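# Open the loose 3-D printer's door fully without toppling

## Task

Swing the door of the free-standing 3-D printer on the desk open as far as it goes, keeping every one of the printer's feet resting on the desk and the printer neither knocked over nor left tilted, then release it and pull the robot away.

## Robot and tools

ROBOT. The robot is a Rainbow Robotics RB-Y1: a wheeled base (two drive wheels, two rear casters; 0.66 m long, 0.58 m wide, front edge 0.10 m ahead of the wheel axle), a folding torso (the lower part, called the leg, bends at ankle, knee and hip), a head, and two 7-joint arms with parallel grippers. The base can drive straight and turn in place but cannot slide sideways. The bent leg can poke out past the base's front edge.

FRAMES. Base frame: origin on the floor between the drive wheels, x forward, y left, z up. The result reports chest, left_hand and right_hand in this frame. chest is a spine point 0.08 m under the shoulders, its x along the chest's facing. A hand point sits between the finger pads; fingers point along that hand's -z, and close along its x. Reported hand positions can be off, worse when reaching far. Odometry frame is the base frame at scene start; base_odometry counts wheel turns only, so wheel slip shows as travel; heading is positive to the left, -3.142 to 3.142.

execute_actions. Argument actions: a list holding one action or none (empty list just returns state and images). Argument cameras: list from head_camera, left_wrist_camera, right_wrist_camera, all; omitted, null or ["all"] gives all, [] gives none. An action may contain:
- base: exactly one of translate_m (a relative drive from the current spot, metres, forward positive, -3 to 3) or rotate_rad (a relative turn in place, radians, counter-clockwise from above positive, -3.2 to 3.2). A command needing over 8.667 s at its top speed is refused.
- joints: a single dictionary for the whole robot (both arms, torso, head), keyed by joint name, each value an absolute target. Angles in radians; grippers in metres of pad opening. Ranges: torso_squat_rad 0 to 1.2 (larger lowers chest); torso_shift_rad -0.3 to 0.6 (positive pushes hips forward); torso_pitch_rad -0.2 to 1.4 (positive leans forward); torso_yaw_rad -1.5 to 1.5 (positive left). Per arm (left_/right_ prefix): shoulder_pitch_rad -2.356 to 2.356 (0 hanging, negative swings forward and up); shoulder_roll_rad left 0 to 3.141 (positive lifts outward), right -3.141 to 0 (negative lifts outward); shoulder_yaw_rad -2.094 to 2.094; elbow_rad -2.617 to 0.01 (0 straight, negative bends); forearm_roll_rad -3.141 to 3.141; wrist_pitch_rad -1.57 to 1.919 (negative tips hand forward); hand_roll_rad -2.705 to 2.705; gripper_m 0 to 0.1. For yaw and roll joints positive means leftward / counter-clockwise from above on both arms. head_pan_rad -0.523 to 0.523 (positive left, relative to chest); head_tilt_rad -0.35 to 1.57 (positive looks down). Done tolerance is ±0.02 rad, grippers ±0.004 m. Joints not named may keep chasing earlier targets.
- speeds: caps for this action only, translate_m 0.05 to 0.4 m/s, rotate_rad 0.1 to 1.509 rad/s (defaults are the maxima).
- min_time_s: 0.1 to 8, a minimum duration for each arm and head motion.
Top joint speeds: arms 1 rad/s (forearm_roll, wrist_pitch, hand_roll 1.5), head 1.5, squat and pitch 0.3, shift 0.15, yaw 0.6, grippers 0.1 m/s. No action exceeds 15 s. Bad keys or out-of-range numbers reject the whole call with no motion.

Torso combined limits: squat + shift <= 1.52; squat - shift + pitch <= 1.57; shift + 0.5 pitch - 0.4 squat <= 0.7; shift + 0.3 pitch - 0.5 squat <= 0.39. Breaking one leaves the commanded torso joints short, reported off_target.

wait: seconds 0 to 10; nothing new commanded, returns state and images.
zoom_image: camera (one of the three) and region [x0, y0, x1, y1] in pixels of that camera's most recent full image, origin top-left, at most 504 by 504. Head image is 896x504, wrist images 644x364.
finished_scene: scene, the integer number of the current scene; irreversible, and the goal must already hold.

RESULT LINES. base_status and joint_status tell how each motion ended: done (for the base, wheels turned the full amount even if slipping); off_target (stopped short, may still push); time_out; contact_stop (torso or arm hit something firm); limit_stop_at_<name>, including limit_stop_at_own_body (a guard halted it before hitting the robot's body; move the arm or torso apart); stopped_with_arm (torso halted because an arm had contact_stop). A contact_stop, time_out or stopped_with_arm halts the whole group (torso, left arm or right arm) and targets are dropped. "joint command not followed" with a cause line means an arm's targets were withheld by the self- or arm-to-arm collision check; those joints show not_followed and may be retried later. on_its_own lists uncommanded motion; "held at" is a held target, not the actual position. A gripper squeezing an object reports off_target normally; command about 0.005 m below the object's width to grip. After a stop, first back off the arms in their own action, then the torso.

HAZARDS. The base does not stop on hitting furniture and may keep pushing; a leg pressing furniture can shove the robot back unnoticed. Never let the arms strike or press each other hard. Joint contact torque reaching its load limit (shoulders 61.6 N m, elbow 31.6, wrist joints 22) freezes the robot for 10 s; hot motors (warning from 65 °C, brake at 80 °C) also stop it. Arms are rated 3 kg; heavy loads far forward can tip the robot. The robot keeps its last command while you deliberate. Push the door gently: a hard shove can slide, tilt or topple the loose printer.

Each tool is called after "Call:" as name(argument=value, ...), one argument or row to a line, values as JSON.

## Session

I'll start by checking the state and camera images.

Call:
execute_actions(
  actions=[],
)

Scene clock: 0.00 s.
base_odometry: x=+0.000 y=+0.000 heading=+0.000 (m, m, rad; odometry frame)
base_status: not commanded
joint_positions: torso_squat_rad=+0.350 torso_shift_rad=+0.001 torso_pitch_rad=+0.000 torso_yaw_rad=+0.001 left_shoulder_pitch_rad=-0.029 left_shoulder_roll_rad=+0.030 left_shoulder_yaw_rad=+0.035 left_elbow_rad=-0.193 left_forearm_roll_rad=-0.033 left_wrist_pitch_rad=-0.035 left_hand_roll_rad=+0.015 left_gripper_m=+0.100 right_shoulder_pitch_rad=+0.039 right_shoulder_roll_rad=-0.025 right_shoulder_yaw_rad=-0.036 right_elbow_rad=-0.146 right_forearm_roll_rad=-0.029 right_wrist_pitch_rad=-0.045 right_hand_roll_rad=-0.015 right_gripper_m=+0.100 head_pan_rad=+0.001 head_tilt_rad=+0.401
joint_status: not commanded
chest: x=-0.2272 y=-0.0002 z=+1.2475 quat_wxyz=(+1.000, +0.000, +0.000, +0.000) (m; base frame)
left_hand: x=-0.1052 y=+0.2449 z=+0.5732 quat_wxyz=(+0.992, +0.017, -0.127, +0.002) (m; base frame)
right_hand: x=-0.1743 y=-0.2433 z=+0.5652 quat_wxyz=(+0.996, -0.014, -0.077, -0.045) (m; base frame)
pictures: head_camera, left_wrist_camera, right_wrist_camera
Images, in order (width x height): head_camera 896x504, left_wrist_camera 644x364, right_wrist_camera 644x364.

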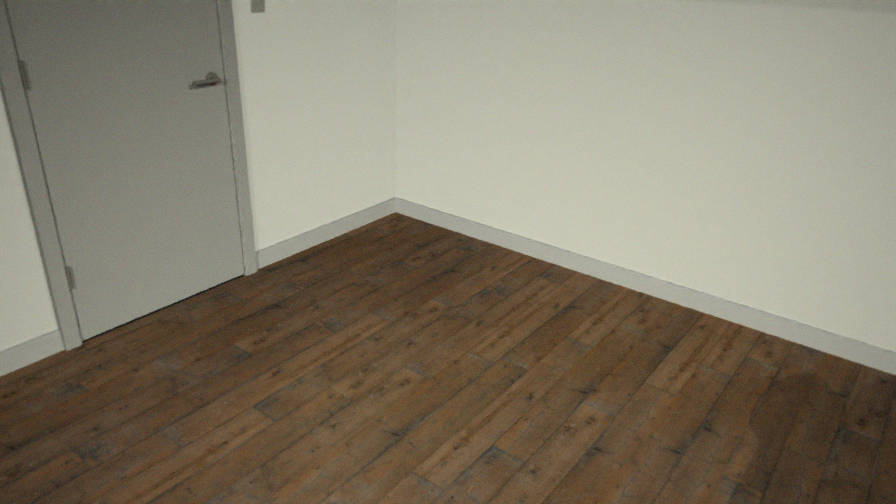

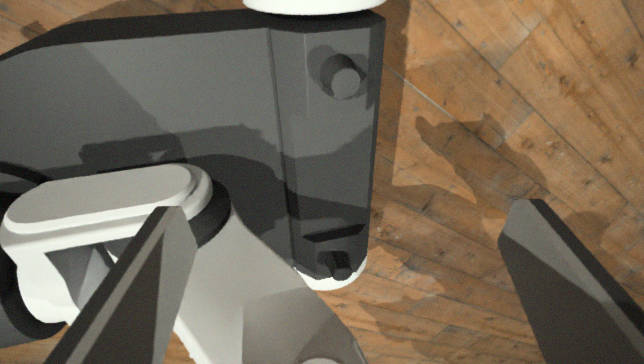

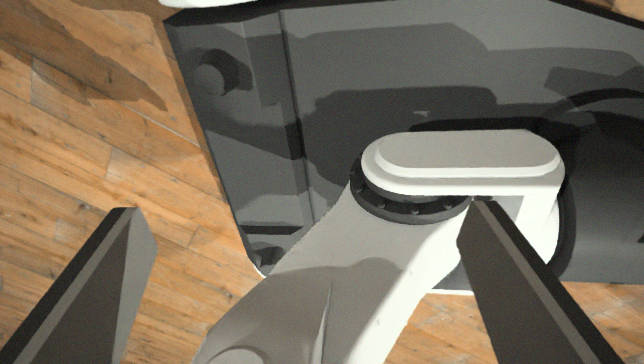

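Call:
execute_actions(
  actions=[
    {"joints": {"head_pan_rad": 0.52, "head_tilt_rad": 0.3}},
  ],
  cameras=["head_camera"],
)

Call:
execute_actions(
  actions=[
    {"joints": {"head_pan_rad": -0.52, "head_tilt_rad": 0.3}},
  ],
  cameras=["head_camera"],
)

Scene clock: 5.40 s.
base_odometry: x=+0.000 y=+0.000 heading=+0.000 (m, m, rad; odometry frame)
base_status: not commanded
joint_positions: torso_squat_rad=+0.350 torso_shift_rad=+0.001 torso_pitch_rad=+0.000 torso_yaw_rad=+0.001 left_shoulder_pitch_rad=-0.029 left_shoulder_roll_rad=+0.030 left_shoulder_yaw_rad=+0.035 left_elbow_rad=-0.193 left_forearm_roll_rad=-0.033 left_wrist_pitch_rad=-0.035 left_hand_roll_rad=+0.015 left_gripper_m=+0.100 right_shoulder_pitch_rad=+0.039 right_shoulder_roll_rad=-0.025 right_shoulder_yaw_rad=-0.036 right_elbow_rad=-0.146 right_forearm_roll_rad=-0.029 right_wrist_pitch_rad=-0.045 right_hand_roll_rad=-0.015 right_gripper_m=+0.100 head_pan_rad=+0.520 head_tilt_rad=+0.300
joint_status: all done
chest: x=-0.2272 y=-0.0002 z=+1.2475 quat_wxyz=(+1.000, +0.000, +0.000, +0.000) (m; base frame)
left_hand: x=-0.1052 y=+0.2449 z=+0.5732 quat_wxyz=(+0.992, +0.017, -0.127, +0.002) (m; base frame)
right_hand: x=-0.1743 y=-0.2433 z=+0.5652 quat_wxyz=(+0.996, -0.014, -0.077, -0.045) (m; base frame)
pictures: head_camera
Images, in order (width x height): head_camera 896x504.

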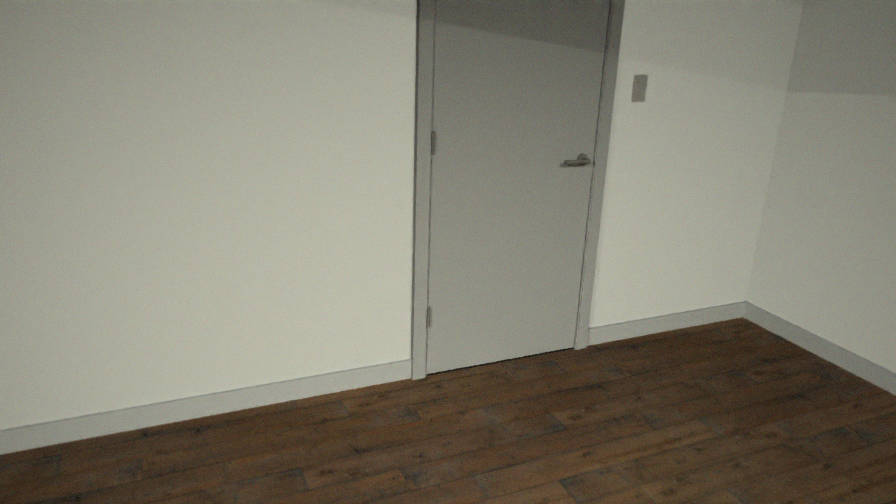

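Scene clock: 6.77 s.
base_odometry: x=+0.000 y=+0.000 heading=+0.000 (m, m, rad; odometry frame)
base_status: not commanded
joint_positions: torso_squat_rad=+0.350 torso_shift_rad=+0.001 torso_pitch_rad=+0.000 torso_yaw_rad=+0.001 left_shoulder_pitch_rad=-0.029 left_shoulder_roll_rad=+0.030 left_shoulder_yaw_rad=+0.035 left_elbow_rad=-0.193 left_forearm_roll_rad=-0.033 left_wrist_pitch_rad=-0.035 left_hand_roll_rad=+0.015 left_gripper_m=+0.100 right_shoulder_pitch_rad=+0.039 right_shoulder_roll_rad=-0.025 right_shoulder_yaw_rad=-0.036 right_elbow_rad=-0.146 right_forearm_roll_rad=-0.029 right_wrist_pitch_rad=-0.045 right_hand_roll_rad=-0.015 right_gripper_m=+0.100 head_pan_rad=-0.520 head_tilt_rad=+0.300
joint_status: all done
chest: x=-0.2272 y=-0.0002 z=+1.2475 quat_wxyz=(+1.000, +0.000, +0.000, +0.000) (m; base frame)
left_hand: x=-0.1052 y=+0.2449 z=+0.5732 quat_wxyz=(+0.992, +0.017, -0.127, +0.002) (m; base frame)
right_hand: x=-0.1743 y=-0.2433 z=+0.5652 quat_wxyz=(+0.996, -0.014, -0.077, -0.045) (m; base frame)
pictures: head_camera
Images, in order (width x height): head_camera 896x504.

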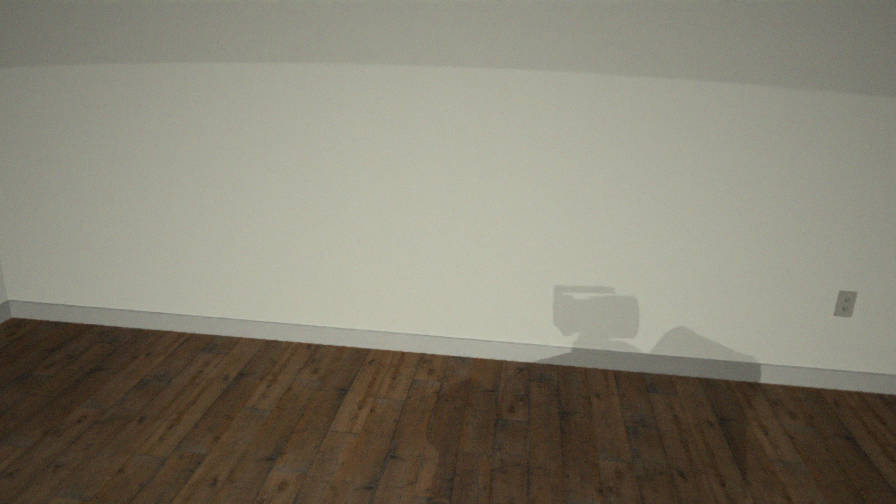

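Call:
execute_actions(
  actions=[
    {"joints": {"torso_yaw_rad": 1.2, "head_pan_rad": 0.52, "head_tilt_rad": 0.4}},
  ],
  cameras=["head_camera"],
)

Scene clock: 11.93 s.
base_odometry: x=+0.000 y=+0.000 heading=+0.000 (m, m, rad; odometry frame)
base_status: not commanded
joint_positions: torso_squat_rad=+0.350 torso_shift_rad=+0.001 torso_pitch_rad=+0.000 torso_yaw_rad=+0.975 left_shoulder_pitch_rad=-0.029 left_shoulder_roll_rad=+0.030 left_shoulder_yaw_rad=+0.035 left_elbow_rad=-0.193 left_forearm_roll_rad=-0.033 left_wrist_pitch_rad=-0.035 left_hand_roll_rad=+0.015 left_gripper_m=+0.100 right_shoulder_pitch_rad=+0.039 right_shoulder_roll_rad=-0.025 right_shoulder_yaw_rad=-0.036 right_elbow_rad=-0.146 right_forearm_roll_rad=-0.029 right_wrist_pitch_rad=-0.045 right_hand_roll_rad=-0.015 right_gripper_m=+0.100 head_pan_rad=+0.520 head_tilt_rad=+0.400
joint_status: torso_yaw_rad limit_stop_at_own_body (moved +0.974 of +1.199); the others done
on_its_own: torso_yaw_rad is held at +0.975, not at your +1.200, since a limit_stop_at_own_body
chest: x=-0.2272 y=-0.0002 z=+1.2475 quat_wxyz=(+0.884, +0.000, +0.000, +0.468) (m; base frame)
left_hand: x=-0.3617 y=+0.2384 z=+0.5732 quat_wxyz=(+0.875, +0.074, -0.104, +0.466) (m; base frame)
right_hand: x=+0.0036 y=-0.0927 z=+0.5652 quat_wxyz=(+0.901, +0.024, -0.075, +0.427) (m; base frame)
pictures: head_camera
Images, in order (width x height): head_camera 896x504.

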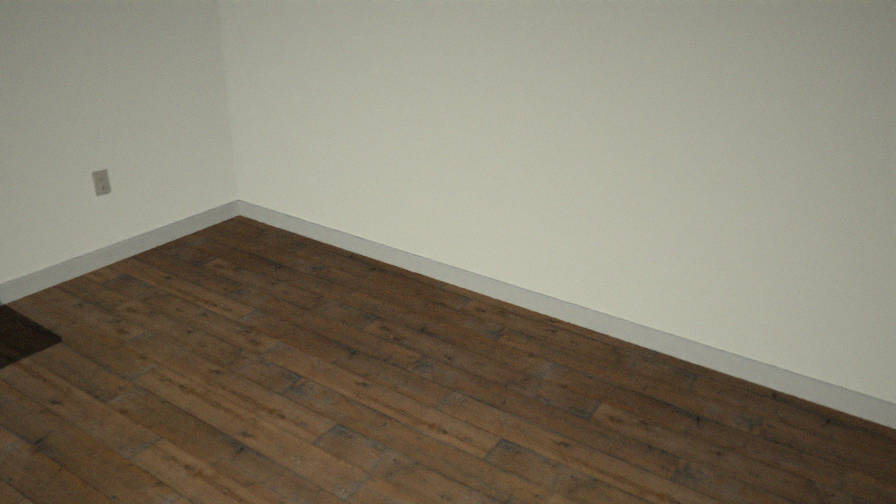

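Call:
execute_actions(
  actions=[
    {"base": {"rotate_rad": 0.9}},
  ],
  cameras=["head_camera"],
)

Scene clock: 20.03 s.
base_odometry: x=+0.000 y=+0.000 heading=+0.900 (m, m, rad; odometry frame)
base_status: done
joint_positions: torso_squat_rad=+0.350 torso_shift_rad=+0.001 torso_pitch_rad=+0.000 torso_yaw_rad=+0.975 left_shoulder_pitch_rad=-0.029 left_shoulder_roll_rad=+0.030 left_shoulder_yaw_rad=+0.035 left_elbow_rad=-0.193 left_forearm_roll_rad=-0.033 left_wrist_pitch_rad=-0.035 left_hand_roll_rad=+0.015 left_gripper_m=+0.100 right_shoulder_pitch_rad=+0.039 right_shoulder_roll_rad=-0.025 right_shoulder_yaw_rad=-0.036 right_elbow_rad=-0.146 right_forearm_roll_rad=-0.029 right_wrist_pitch_rad=-0.045 right_hand_roll_rad=-0.015 right_gripper_m=+0.100 head_pan_rad=+0.520 head_tilt_rad=+0.400
joint_status: not commanded
on_its_own: torso_yaw_rad is held at +0.975, not at your +1.200, since a limit_stop_at_own_body
chest: x=-0.2272 y=-0.0002 z=+1.2475 quat_wxyz=(+0.884, +0.000, +0.000, +0.468) (m; base frame)
left_hand: x=-0.3616 y=+0.2384 z=+0.5732 quat_wxyz=(+0.875, +0.074, -0.104, +0.466) (m; base frame)
right_hand: x=+0.0036 y=-0.0928 z=+0.5652 quat_wxyz=(+0.901, +0.024, -0.075, +0.426) (m; base frame)
pictures: head_camera
Images, in order (width x height): head_camera 896x504.

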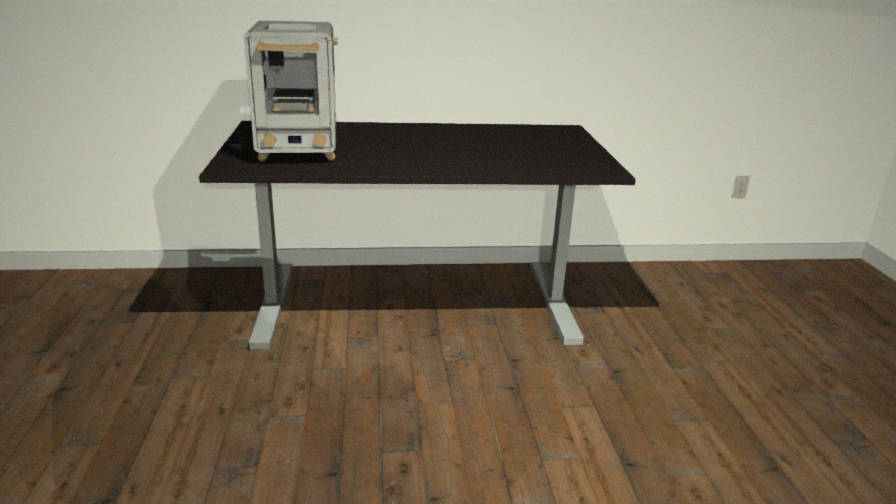

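Call:
zoom_image(
  camera="head_camera",
  region=[190, 0, 400, 200],
)

Region (190, 0, 400, 200) of head_camera's 896x504 image, scaled by 2.400, with more detail than that image has; it fills the top 480 rows of this view, and the rest is white.

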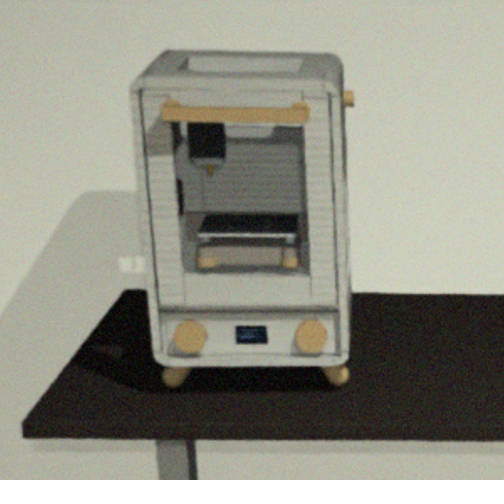

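Call:
execute_actions(
  actions=[
    {"base": {"rotate_rad": 1.8}, "joints": {"torso_yaw_rad": 0.0, "head_pan_rad": 0.0, "head_tilt_rad": 0.3}},
  ],
  cameras=["head_camera"],
)

Scene clock: 50.40 s.
base_odometry: x=+0.000 y=+0.000 heading=+2.699 (m, m, rad; odometry frame)
base_status: done
joint_positions: torso_squat_rad=+0.350 torso_shift_rad=+0.001 torso_pitch_rad=+0.000 torso_yaw_rad=+0.000 left_shoulder_pitch_rad=-0.029 left_shoulder_roll_rad=+0.030 left_shoulder_yaw_rad=+0.035 left_elbow_rad=-0.193 left_forearm_roll_rad=-0.033 left_wrist_pitch_rad=-0.035 left_hand_roll_rad=+0.015 left_gripper_m=+0.100 right_shoulder_pitch_rad=+0.039 right_shoulder_roll_rad=-0.025 right_shoulder_yaw_rad=-0.036 right_elbow_rad=-0.146 right_forearm_roll_rad=-0.029 right_wrist_pitch_rad=-0.045 right_hand_roll_rad=-0.015 right_gripper_m=+0.100 head_pan_rad=+0.000 head_tilt_rad=+0.300
joint_status: all done
chest: x=-0.2273 y=-0.0002 z=+1.2475 quat_wxyz=(+1.000, +0.000, +0.000, +0.000) (m; base frame)
left_hand: x=-0.1051 y=+0.2448 z=+0.5732 quat_wxyz=(+0.992, +0.017, -0.127, +0.002) (m; base frame)
right_hand: x=-0.1746 y=-0.2434 z=+0.5652 quat_wxyz=(+0.996, -0.014, -0.077, -0.045) (m; base frame)
pictures: head_camera
Images, in order (width x height): head_camera 896x504.

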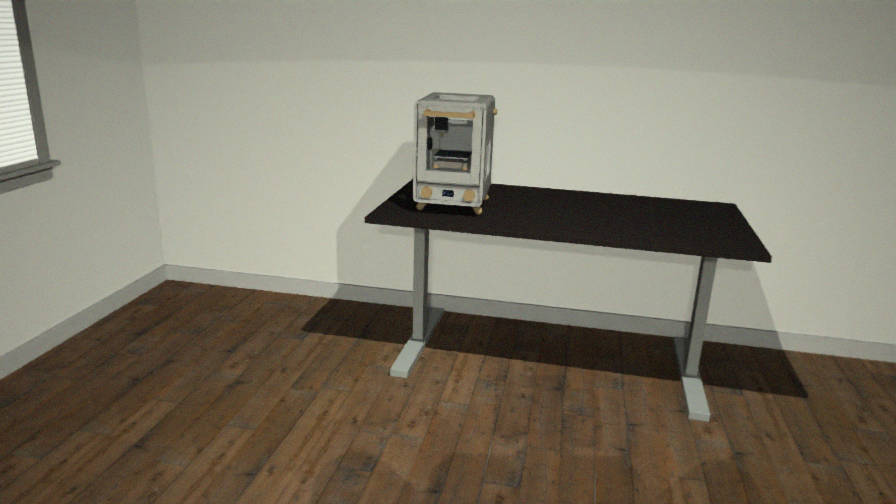

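Call:
zoom_image(
  camera="head_camera",
  region=[350, 70, 560, 250],
)

Region (350, 70, 560, 250) of head_camera's 896x504 image, scaled by 2.400, with more detail than that image has; it fills the top 432 rows of this view, and the rest is white.

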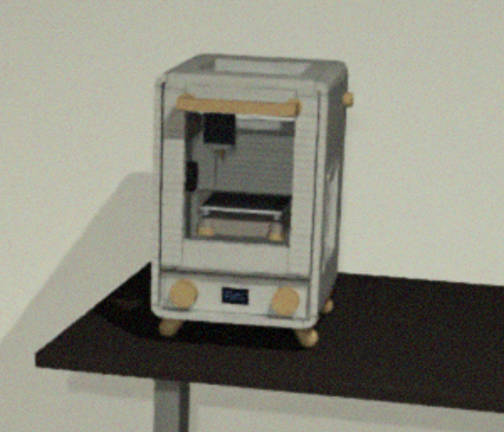

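Call:
execute_actions(
  actions=[
    {"base": {"rotate_rad": 0.15}},
  ],
  cameras=[],
)

Call:
execute_actions(
  actions=[
    {"base": {"translate_m": 1.6}, "joints": {"head_pan_rad": -0.3, "head_tilt_rad": 0.35}},
  ],
  cameras=["head_camera"],
)

Scene clock: 99.63 s.
base_odometry: x=+0.000 y=+0.000 heading=+2.849 (m, m, rad; odometry frame)
base_status: done
joint_positions: torso_squat_rad=+0.350 torso_shift_rad=+0.001 torso_pitch_rad=+0.000 torso_yaw_rad=+0.000 left_shoulder_pitch_rad=-0.029 left_shoulder_roll_rad=+0.030 left_shoulder_yaw_rad=+0.035 left_elbow_rad=-0.193 left_forearm_roll_rad=-0.033 left_wrist_pitch_rad=-0.035 left_hand_roll_rad=+0.015 left_gripper_m=+0.100 right_shoulder_pitch_rad=+0.039 right_shoulder_roll_rad=-0.025 right_shoulder_yaw_rad=-0.036 right_elbow_rad=-0.146 right_forearm_roll_rad=-0.029 right_wrist_pitch_rad=-0.045 right_hand_roll_rad=-0.015 right_gripper_m=+0.100 head_pan_rad=+0.000 head_tilt_rad=+0.300
joint_status: not commanded
chest: x=-0.2273 y=-0.0002 z=+1.2475 quat_wxyz=(+1.000, +0.000, +0.000, +0.000) (m; base frame)
left_hand: x=-0.1051 y=+0.2448 z=+0.5732 quat_wxyz=(+0.992, +0.017, -0.127, +0.002) (m; base frame)
right_hand: x=-0.1746 y=-0.2434 z=+0.5652 quat_wxyz=(+0.996, -0.014, -0.077, -0.045) (m; base frame)
pictures: none
No camera images: the call's "cameras" was empty. Leave "cameras" out to get every camera's image.

Scene clock: 105.17 s.
base_odometry: x=-1.532 y=+0.461 heading=+2.850 (m, m, rad; odometry frame)
base_status: done
joint_positions: torso_squat_rad=+0.350 torso_shift_rad=+0.001 torso_pitch_rad=+0.000 torso_yaw_rad=+0.000 left_shoulder_pitch_rad=-0.029 left_shoulder_roll_rad=+0.030 left_shoulder_yaw_rad=+0.035 left_elbow_rad=-0.193 left_forearm_roll_rad=-0.033 left_wrist_pitch_rad=-0.035 left_hand_roll_rad=+0.015 left_gripper_m=+0.100 right_shoulder_pitch_rad=+0.039 right_shoulder_roll_rad=-0.025 right_shoulder_yaw_rad=-0.036 right_elbow_rad=-0.146 right_forearm_roll_rad=-0.029 right_wrist_pitch_rad=-0.045 right_hand_roll_rad=-0.015 right_gripper_m=+0.100 head_pan_rad=-0.300 head_tilt_rad=+0.350
joint_status: all done
chest: x=-0.2272 y=-0.0002 z=+1.2475 quat_wxyz=(+1.000, +0.000, +0.000, +0.000) (m; base frame)
left_hand: x=-0.1050 y=+0.2448 z=+0.5732 quat_wxyz=(+0.992, +0.017, -0.127, +0.002) (m; base frame)
right_hand: x=-0.1745 y=-0.2434 z=+0.5652 quat_wxyz=(+0.996, -0.014, -0.077, -0.045) (m; base frame)
pictures: head_camera
Images, in order (width x height): head_camera 896x504.

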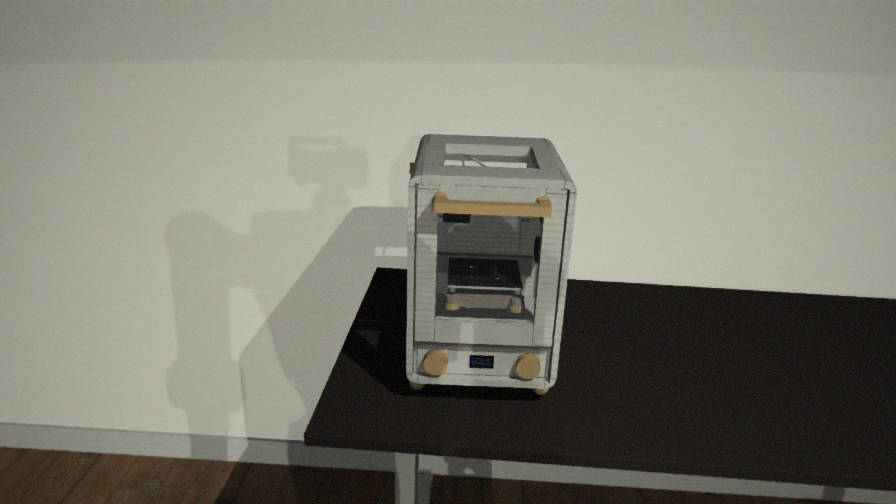

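Call:
zoom_image(
  camera="head_camera",
  region=[380, 120, 600, 340],
)

Region (380, 120, 600, 340) of head_camera's 896x504 image, scaled by 2.291, with more detail than that image has.

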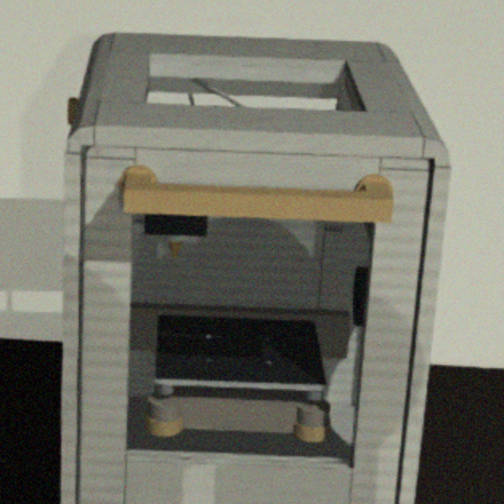

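Call:
execute_actions(
  actions=[
    {"base": {"rotate_rad": -0.35}, "joints": {"head_pan_rad": 0.0, "head_tilt_rad": 0.4}},
  ],
  cameras=["head_camera"],
)

Scene clock: 165.53 s.
base_odometry: x=-1.532 y=+0.461 heading=+2.500 (m, m, rad; odometry frame)
base_status: done
joint_positions: torso_squat_rad=+0.350 torso_shift_rad=+0.001 torso_pitch_rad=+0.000 torso_yaw_rad=+0.000 left_shoulder_pitch_rad=-0.029 left_shoulder_roll_rad=+0.030 left_shoulder_yaw_rad=+0.035 left_elbow_rad=-0.193 left_forearm_roll_rad=-0.033 left_wrist_pitch_rad=-0.035 left_hand_roll_rad=+0.015 left_gripper_m=+0.100 right_shoulder_pitch_rad=+0.039 right_shoulder_roll_rad=-0.025 right_shoulder_yaw_rad=-0.036 right_elbow_rad=-0.146 right_forearm_roll_rad=-0.029 right_wrist_pitch_rad=-0.045 right_hand_roll_rad=-0.015 right_gripper_m=+0.100 head_pan_rad=+0.000 head_tilt_rad=+0.400
joint_status: all done
chest: x=-0.2272 y=-0.0002 z=+1.2475 quat_wxyz=(+1.000, +0.000, +0.000, +0.000) (m; base frame)
left_hand: x=-0.1050 y=+0.2448 z=+0.5732 quat_wxyz=(+0.992, +0.017, -0.127, +0.002) (m; base frame)
right_hand: x=-0.1745 y=-0.2434 z=+0.5652 quat_wxyz=(+0.996, -0.014, -0.077, -0.045) (m; base frame)
pictures: head_camera
Images, in order (width x height): head_camera 896x504.

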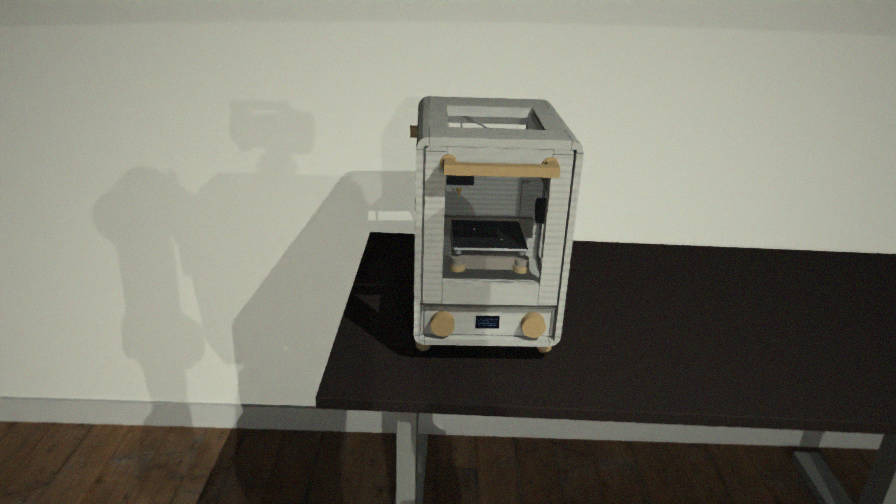

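Call:
zoom_image(
  camera="head_camera",
  region=[390, 80, 610, 230],
)

Call:
zoom_image(
  camera="head_camera",
  region=[300, 260, 620, 440],
)

Region (390, 80, 610, 230) of head_camera's 896x504 image, scaled by 2.291, with more detail than that image has; it fills the top 344 rows of this view, and the rest is white.

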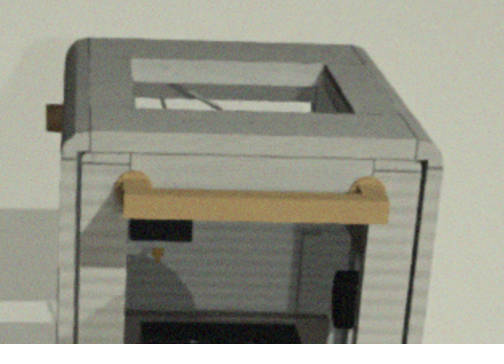

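Region (300, 260, 620, 440) of head_camera's 896x504 image, scaled by 1.575, with more detail than that image has; it fills the top 284 rows of this view, and the rest is white.

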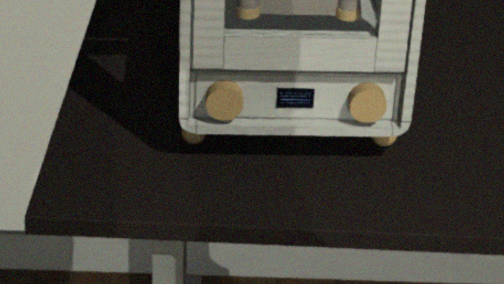

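Call:
execute_actions(
  actions=[
    {"base": {"translate_m": 0.35}, "joints": {"right_shoulder_pitch_rad": -0.3, "right_shoulder_roll_rad": -0.3, "right_elbow_rad": -1.9, "right_wrist_pitch_rad": 0.6, "left_shoulder_pitch_rad": -0.3, "left_shoulder_roll_rad": 0.3, "left_elbow_rad": -1.9, "left_wrist_pitch_rad": 0.6}},
  ],
)

Scene clock: 187.33 s.
base_odometry: x=-1.812 y=+0.670 heading=+2.499 (m, m, rad; odometry frame)
base_status: done
joint_positions: torso_squat_rad=+0.350 torso_shift_rad=+0.001 torso_pitch_rad=+0.000 torso_yaw_rad=+0.000 left_shoulder_pitch_rad=-0.300 left_shoulder_roll_rad=+0.300 left_shoulder_yaw_rad=+0.035 left_elbow_rad=-1.900 left_forearm_roll_rad=-0.033 left_wrist_pitch_rad=+0.600 left_hand_roll_rad=+0.015 left_gripper_m=+0.100 right_shoulder_pitch_rad=-0.300 right_shoulder_roll_rad=-0.300 right_shoulder_yaw_rad=-0.036 right_elbow_rad=-1.900 right_forearm_roll_rad=-0.029 right_wrist_pitch_rad=+0.600 right_hand_roll_rad=-0.015 right_gripper_m=+0.100 head_pan_rad=+0.000 head_tilt_rad=+0.400
joint_status: all done
chest: x=-0.2273 y=-0.0002 z=+1.2475 quat_wxyz=(+1.000, +0.000, +0.000, +0.000) (m; base frame)
left_hand: x=+0.3393 y=+0.2692 z=+1.2147 quat_wxyz=(+0.687, +0.119, -0.711, -0.095) (m; base frame)
right_hand: x=+0.3395 y=-0.2624 z=+1.2126 quat_wxyz=(+0.691, -0.089, -0.712, +0.090) (m; base frame)
pictures: head_camera, left_wrist_camera, right_wrist_camera
Images, in order (width x height): head_camera 896x504, left_wrist_camera 644x364, right_wrist_camera 644x364.

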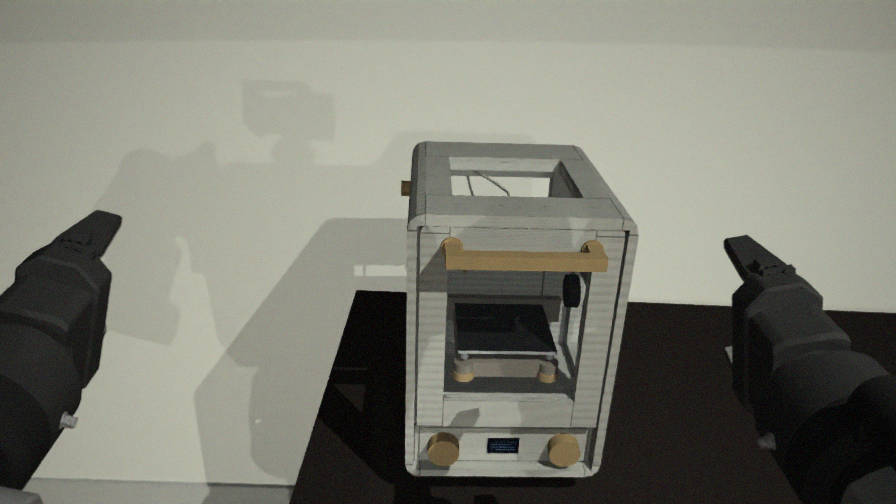

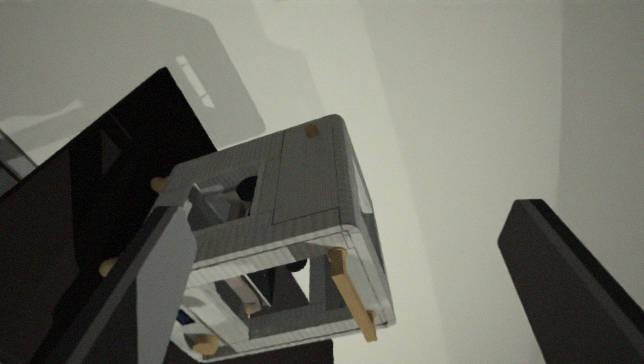

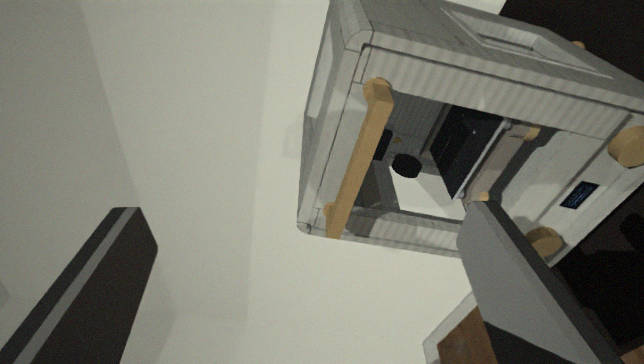

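Call:
zoom_image(
  camera="head_camera",
  region=[390, 130, 650, 300],
)

Call:
zoom_image(
  camera="right_wrist_camera",
  region=[280, 0, 540, 260],
)

Region (390, 130, 650, 300) of head_camera's 896x504 image, scaled by 1.938, with more detail than that image has; it fills the top 330 rows of this view, and the rest is white.

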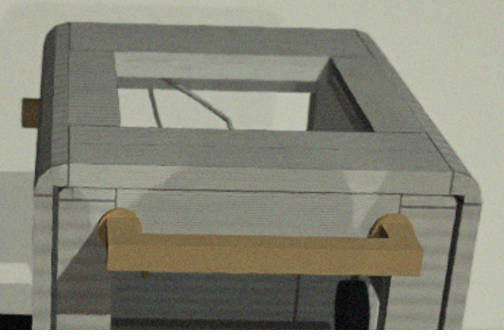

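Region (280, 0, 540, 260) of right_wrist_camera's 644x364 image, scaled by 1.938, with more detail than that image has.

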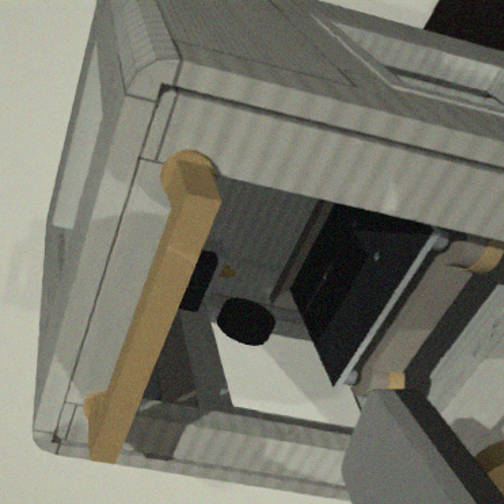

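Call:
zoom_image(
  camera="head_camera",
  region=[680, 200, 896, 470],
)

Region (680, 200, 896, 470) of head_camera's 896x504 image, scaled by 1.867, with more detail than that image has; it fills the left 403 columns of this view, and the rest is white.

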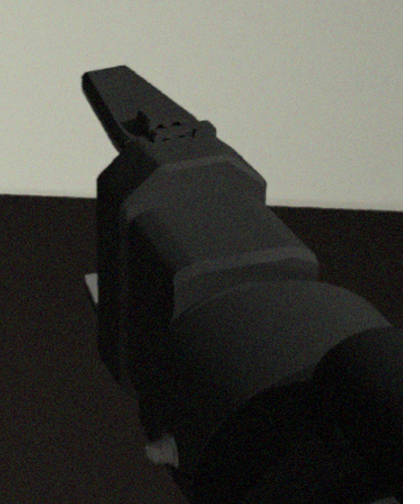

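Call:
execute_actions(
  actions=[
    {"base": {"translate_m": 0.25}, "joints": {"torso_squat_rad": 0.05, "right_shoulder_pitch_rad": -0.829, "right_shoulder_roll_rad": -0.014, "right_shoulder_yaw_rad": -0.163, "right_elbow_rad": -1.768, "right_forearm_roll_rad": 0.0, "right_wrist_pitch_rad": 1.897, "right_hand_roll_rad": -0.10, "right_gripper_m": 0.05, "head_tilt_rad": 0.65, "head_pan_rad": -0.1}},
  ],
)

Scene clock: 309.33 s.
base_odometry: x=-2.013 y=+0.820 heading=+2.499 (m, m, rad; odometry frame)
base_status: done
joint_positions: torso_squat_rad=+0.050 torso_shift_rad=+0.001 torso_pitch_rad=+0.000 torso_yaw_rad=+0.000 left_shoulder_pitch_rad=-0.300 left_shoulder_roll_rad=+0.300 left_shoulder_yaw_rad=+0.035 left_elbow_rad=-1.900 left_forearm_roll_rad=-0.033 left_wrist_pitch_rad=+0.600 left_hand_roll_rad=+0.015 left_gripper_m=+0.100 right_shoulder_pitch_rad=-0.829 right_shoulder_roll_rad=-0.014 right_shoulder_yaw_rad=-0.163 right_elbow_rad=-1.768 right_forearm_roll_rad=+0.000 right_wrist_pitch_rad=+1.897 right_hand_roll_rad=-0.100 right_gripper_m=+0.050 head_pan_rad=-0.100 head_tilt_rad=+0.650
joint_status: all done
chest: x=-0.2272 y=-0.0002 z=+1.2891 quat_wxyz=(+1.000, +0.000, +0.000, +0.000) (m; base frame)
left_hand: x=+0.3394 y=+0.2692 z=+1.2562 quat_wxyz=(+0.687, +0.119, -0.711, -0.095) (m; base frame)
right_hand: x=+0.2929 y=-0.1523 z=+1.2053 quat_wxyz=(+0.948, +0.036, -0.317, +0.014) (m; base frame)
pictures: head_camera, left_wrist_camera, right_wrist_camera
Images, in order (width x height): head_camera 896x504, left_wrist_camera 644x364, right_wrist_camera 644x364.

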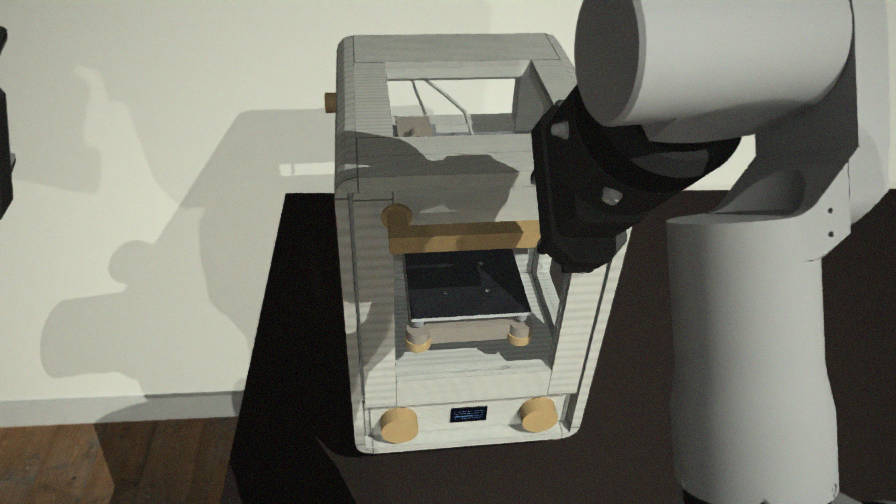

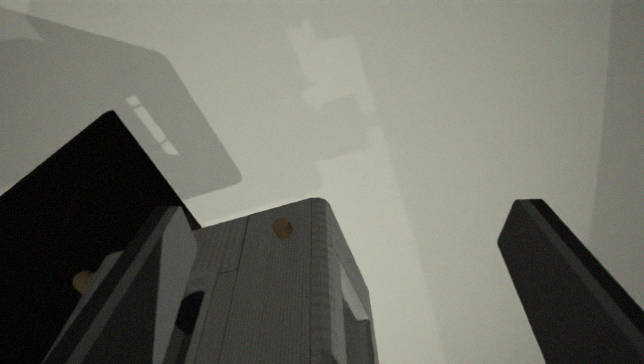

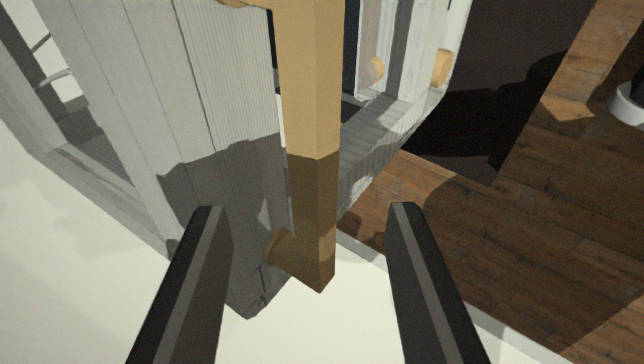

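Call:
execute_actions(
  actions=[
    {"joints": {"right_shoulder_pitch_rad": -0.937, "right_shoulder_roll_rad": -0.032, "right_shoulder_yaw_rad": -0.198, "right_elbow_rad": -1.489, "right_forearm_roll_rad": 0.0, "right_wrist_pitch_rad": 1.871, "right_hand_roll_rad": -0.11}},
  ],
  cameras=["head_camera", "right_wrist_camera"],
)

Scene clock: 351.43 s.
base_odometry: x=-2.013 y=+0.820 heading=+2.499 (m, m, rad; odometry frame)
base_status: not commanded
joint_positions: torso_squat_rad=+0.050 torso_shift_rad=+0.001 torso_pitch_rad=+0.000 torso_yaw_rad=+0.000 left_shoulder_pitch_rad=-0.300 left_shoulder_roll_rad=+0.300 left_shoulder_yaw_rad=+0.035 left_elbow_rad=-1.900 left_forearm_roll_rad=-0.033 left_wrist_pitch_rad=+0.600 left_hand_roll_rad=+0.015 left_gripper_m=+0.100 right_shoulder_pitch_rad=-0.937 right_shoulder_roll_rad=-0.032 right_shoulder_yaw_rad=-0.198 right_elbow_rad=-1.489 right_forearm_roll_rad=+0.000 right_wrist_pitch_rad=+1.871 right_hand_roll_rad=-0.110 right_gripper_m=+0.050 head_pan_rad=-0.100 head_tilt_rad=+0.650
joint_status: all done
chest: x=-0.2272 y=-0.0002 z=+1.2891 quat_wxyz=(+1.000, +0.000, +0.000, +0.000) (m; base frame)
left_hand: x=+0.3394 y=+0.2692 z=+1.2562 quat_wxyz=(+0.687, +0.119, -0.711, -0.095) (m; base frame)
right_hand: x=+0.3121 y=-0.1494 z=+1.1774 quat_wxyz=(+0.969, +0.030, -0.246, +0.010) (m; base frame)
pictures: head_camera, right_wrist_camera
Images, in order (width x height): head_camera 896x504, right_wrist_camera 644x364.

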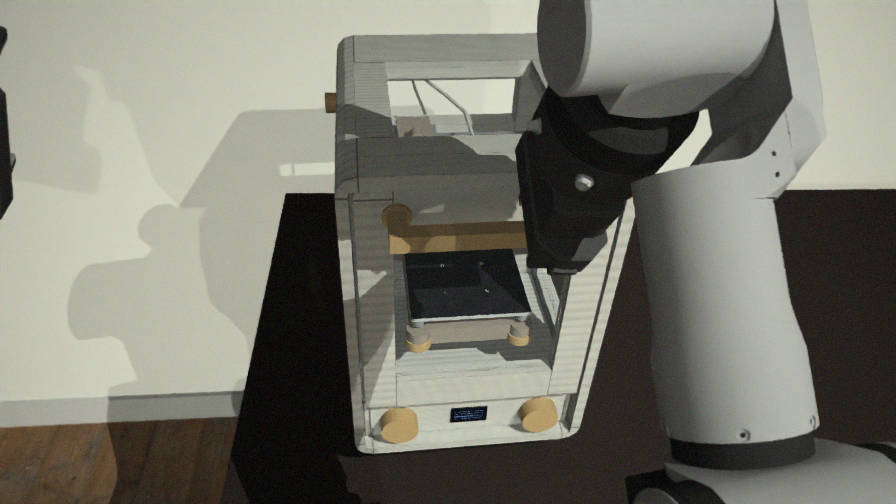

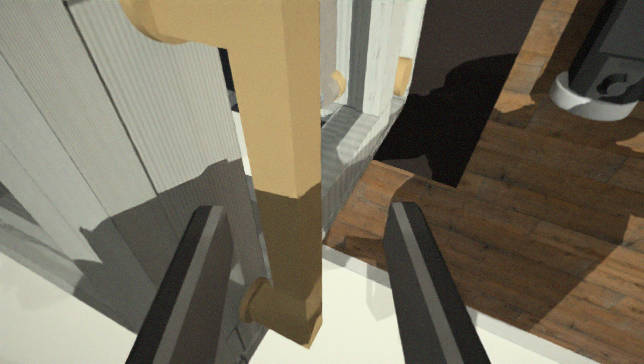

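Call:
execute_actions(
  actions=[
    {"joints": {"right_shoulder_pitch_rad": -0.956, "right_shoulder_roll_rad": -0.036, "right_shoulder_yaw_rad": -0.204, "right_elbow_rad": -1.344, "right_wrist_pitch_rad": 1.744}, "min_time_s": 0.8},
  ],
  cameras=["right_wrist_camera"],
)

Scene clock: 380.20 s.
base_odometry: x=-2.013 y=+0.820 heading=+2.499 (m, m, rad; odometry frame)
base_status: not commanded
joint_positions: torso_squat_rad=+0.050 torso_shift_rad=+0.001 torso_pitch_rad=+0.000 torso_yaw_rad=+0.000 left_shoulder_pitch_rad=-0.300 left_shoulder_roll_rad=+0.300 left_shoulder_yaw_rad=+0.035 left_elbow_rad=-1.900 left_forearm_roll_rad=-0.033 left_wrist_pitch_rad=+0.600 left_hand_roll_rad=+0.015 left_gripper_m=+0.100 right_shoulder_pitch_rad=-0.956 right_shoulder_roll_rad=-0.036 right_shoulder_yaw_rad=-0.204 right_elbow_rad=-1.344 right_forearm_roll_rad=+0.000 right_wrist_pitch_rad=+1.744 right_hand_roll_rad=-0.110 right_gripper_m=+0.050 head_pan_rad=-0.100 head_tilt_rad=+0.650
joint_status: all done
chest: x=-0.2272 y=-0.0002 z=+1.2891 quat_wxyz=(+1.000, +0.000, +0.000, +0.000) (m; base frame)
left_hand: x=+0.3394 y=+0.2692 z=+1.2562 quat_wxyz=(+0.687, +0.119, -0.711, -0.095) (m; base frame)
right_hand: x=+0.3336 y=-0.1468 z=+1.1552 quat_wxyz=(+0.969, +0.030, -0.246, +0.010) (m; base frame)
pictures: right_wrist_camera
Images, in order (width x height): right_wrist_camera 644x364.

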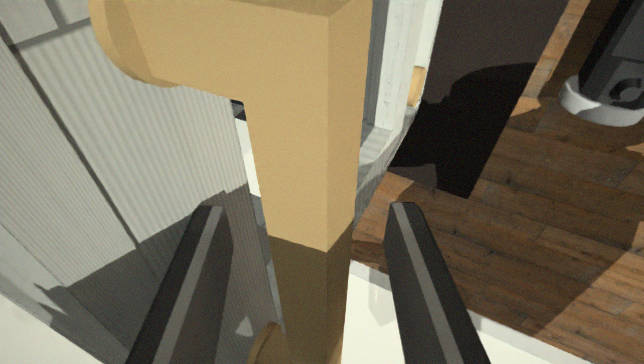

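Call:
execute_actions(
  actions=[
    {"joints": {"right_shoulder_pitch_rad": -0.955, "right_elbow_rad": -1.299, "right_wrist_pitch_rad": 1.698, "right_gripper_m": 0.032}, "min_time_s": 0.8},
  ],
  cameras=["head_camera", "right_wrist_camera"],
)

Scene clock: 399.20 s.
base_odometry: x=-2.013 y=+0.820 heading=+2.499 (m, m, rad; odometry frame)
base_status: not commanded
joint_positions: torso_squat_rad=+0.050 torso_shift_rad=+0.001 torso_pitch_rad=+0.000 torso_yaw_rad=+0.000 left_shoulder_pitch_rad=-0.300 left_shoulder_roll_rad=+0.300 left_shoulder_yaw_rad=+0.035 left_elbow_rad=-1.900 left_forearm_roll_rad=-0.033 left_wrist_pitch_rad=+0.600 left_hand_roll_rad=+0.015 left_gripper_m=+0.100 right_shoulder_pitch_rad=-0.956 right_shoulder_roll_rad=-0.036 right_shoulder_yaw_rad=-0.204 right_elbow_rad=-1.299 right_forearm_roll_rad=+0.000 right_wrist_pitch_rad=+1.698 right_hand_roll_rad=-0.110 right_gripper_m=+0.032 head_pan_rad=-0.100 head_tilt_rad=+0.650
joint_status: all done
chest: x=-0.2272 y=-0.0002 z=+1.2891 quat_wxyz=(+1.000, +0.000, +0.000, +0.000) (m; base frame)
left_hand: x=+0.3394 y=+0.2692 z=+1.2562 quat_wxyz=(+0.687, +0.119, -0.711, -0.095) (m; base frame)
right_hand: x=+0.3396 y=-0.1461 z=+1.1451 quat_wxyz=(+0.969, +0.030, -0.246, +0.010) (m; base frame)
pictures: head_camera, right_wrist_camera
Images, in order (width x height): head_camera 896x504, right_wrist_camera 644x364.

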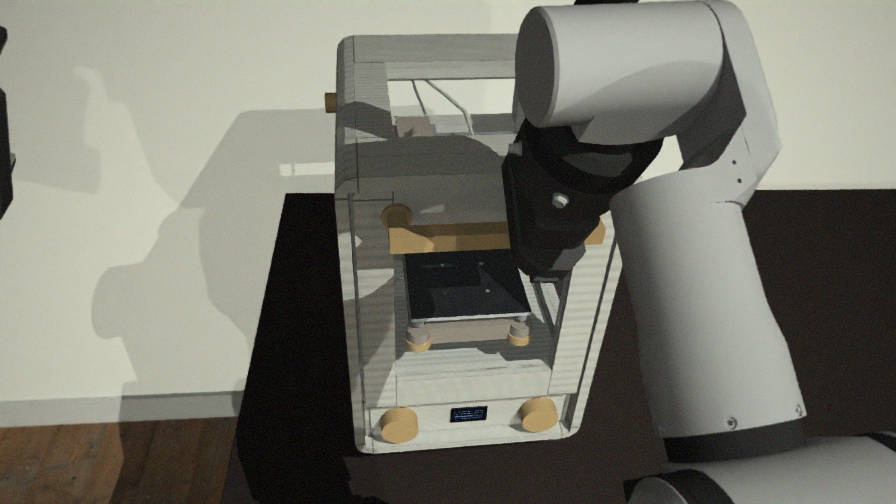

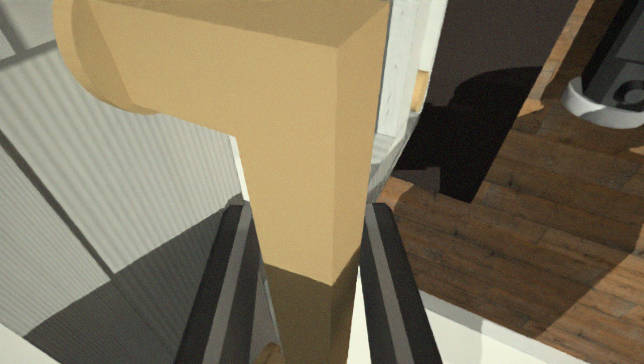

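Call:
execute_actions(
  actions=[
    {"joints": {"right_shoulder_pitch_rad": -0.863, "right_shoulder_roll_rad": -0.02, "right_shoulder_yaw_rad": -0.174, "right_elbow_rad": -1.47, "right_wrist_pitch_rad": 1.781}, "min_time_s": 1.5},
  ],
  cameras=["head_camera", "right_wrist_camera"],
)

Scene clock: 408.30 s.
base_odometry: x=-2.013 y=+0.820 heading=+2.499 (m, m, rad; odometry frame)
base_status: not commanded
joint_positions: torso_squat_rad=+0.050 torso_shift_rad=+0.001 torso_pitch_rad=+0.000 torso_yaw_rad=+0.000 left_shoulder_pitch_rad=-0.300 left_shoulder_roll_rad=+0.300 left_shoulder_yaw_rad=+0.035 left_elbow_rad=-1.900 left_forearm_roll_rad=-0.033 left_wrist_pitch_rad=+0.600 left_hand_roll_rad=+0.015 left_gripper_m=+0.100 right_shoulder_pitch_rad=-0.864 right_shoulder_roll_rad=-0.020 right_shoulder_yaw_rad=-0.174 right_elbow_rad=-1.470 right_forearm_roll_rad=+0.000 right_wrist_pitch_rad=+1.781 right_hand_roll_rad=-0.110 right_gripper_m=+0.032 head_pan_rad=-0.100 head_tilt_rad=+0.650
joint_status: all done
chest: x=-0.2272 y=-0.0002 z=+1.2891 quat_wxyz=(+1.000, +0.000, +0.000, +0.000) (m; base frame)
left_hand: x=+0.3394 y=+0.2692 z=+1.2562 quat_wxyz=(+0.687, +0.119, -0.711, -0.095) (m; base frame)
right_hand: x=+0.3147 y=-0.1498 z=+1.1427 quat_wxyz=(+0.969, +0.029, -0.246, +0.010) (m; base frame)
pictures: head_camera, right_wrist_camera
Images, in order (width x height): head_camera 896x504, right_wrist_camera 644x364.

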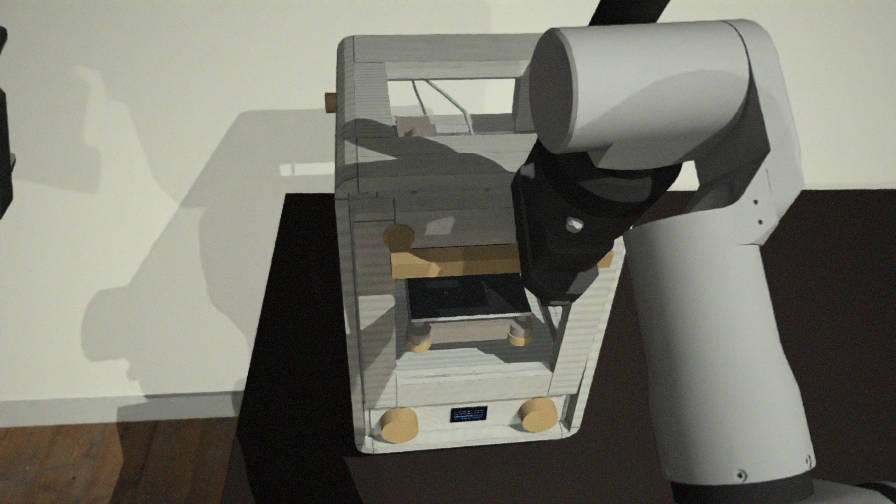

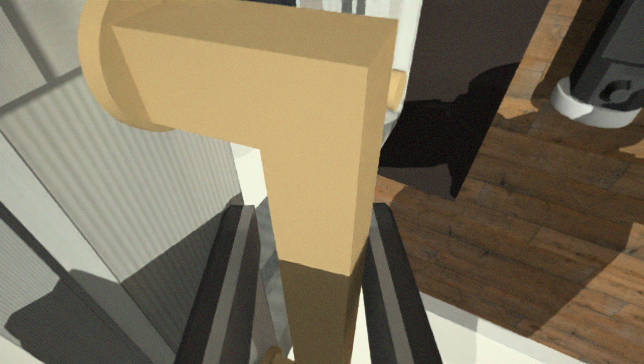

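Call:
execute_actions(
  actions=[
    {"base": {"translate_m": -0.10}, "speeds": {"translate_m": 0.1}, "joints": {"right_shoulder_pitch_rad": -0.451, "right_shoulder_roll_rad": -0.002, "right_shoulder_yaw_rad": -0.005, "right_elbow_rad": -1.69, "right_wrist_pitch_rad": 1.312, "right_hand_roll_rad": -0.09}, "min_time_s": 1.4},
  ],
  cameras=["head_camera", "right_wrist_camera"],
)

Scene clock: 449.00 s.
base_odometry: x=-1.932 y=+0.760 heading=+2.500 (m, m, rad; odometry frame)
base_status: done
joint_positions: torso_squat_rad=+0.050 torso_shift_rad=+0.001 torso_pitch_rad=+0.000 torso_yaw_rad=+0.000 left_shoulder_pitch_rad=-0.300 left_shoulder_roll_rad=+0.300 left_shoulder_yaw_rad=+0.035 left_elbow_rad=-1.900 left_forearm_roll_rad=-0.033 left_wrist_pitch_rad=+0.600 left_hand_roll_rad=+0.015 left_gripper_m=+0.100 right_shoulder_pitch_rad=-0.451 right_shoulder_roll_rad=-0.002 right_shoulder_yaw_rad=-0.005 right_elbow_rad=-1.690 right_forearm_roll_rad=+0.000 right_wrist_pitch_rad=+1.312 right_hand_roll_rad=-0.090 right_gripper_m=+0.032 head_pan_rad=-0.100 head_tilt_rad=+0.650
joint_status: all done
chest: x=-0.2274 y=-0.0002 z=+1.2891 quat_wxyz=(+1.000, +0.000, +0.000, +0.000) (m; base frame)
left_hand: x=+0.3393 y=+0.2692 z=+1.2564 quat_wxyz=(+0.687, +0.119, -0.711, -0.095) (m; base frame)
right_hand: x=+0.3106 y=-0.1517 z=+1.0750 quat_wxyz=(+0.920, +0.031, -0.388, +0.031) (m; base frame)
pictures: head_camera, right_wrist_camera
Images, in order (width x height): head_camera 896x504, right_wrist_camera 644x364.

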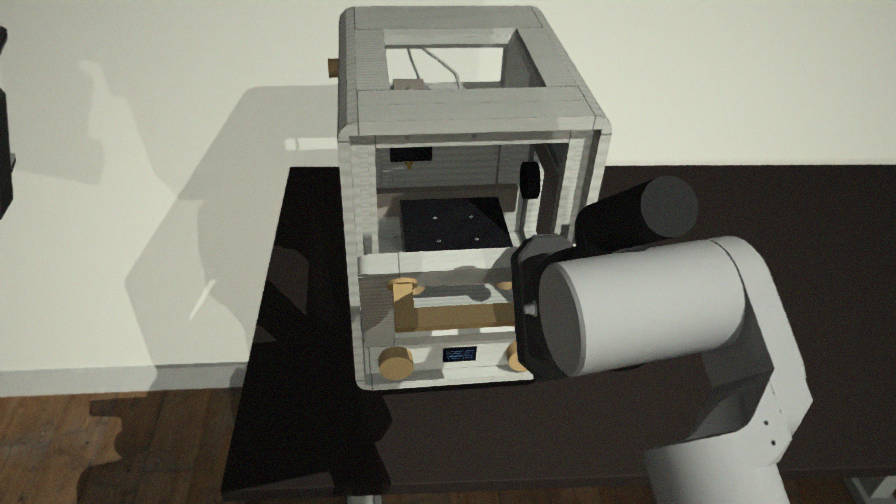

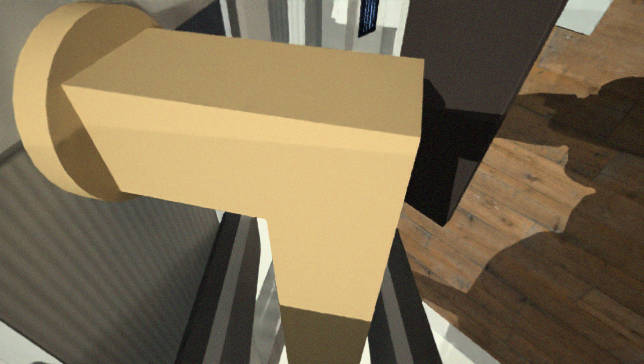

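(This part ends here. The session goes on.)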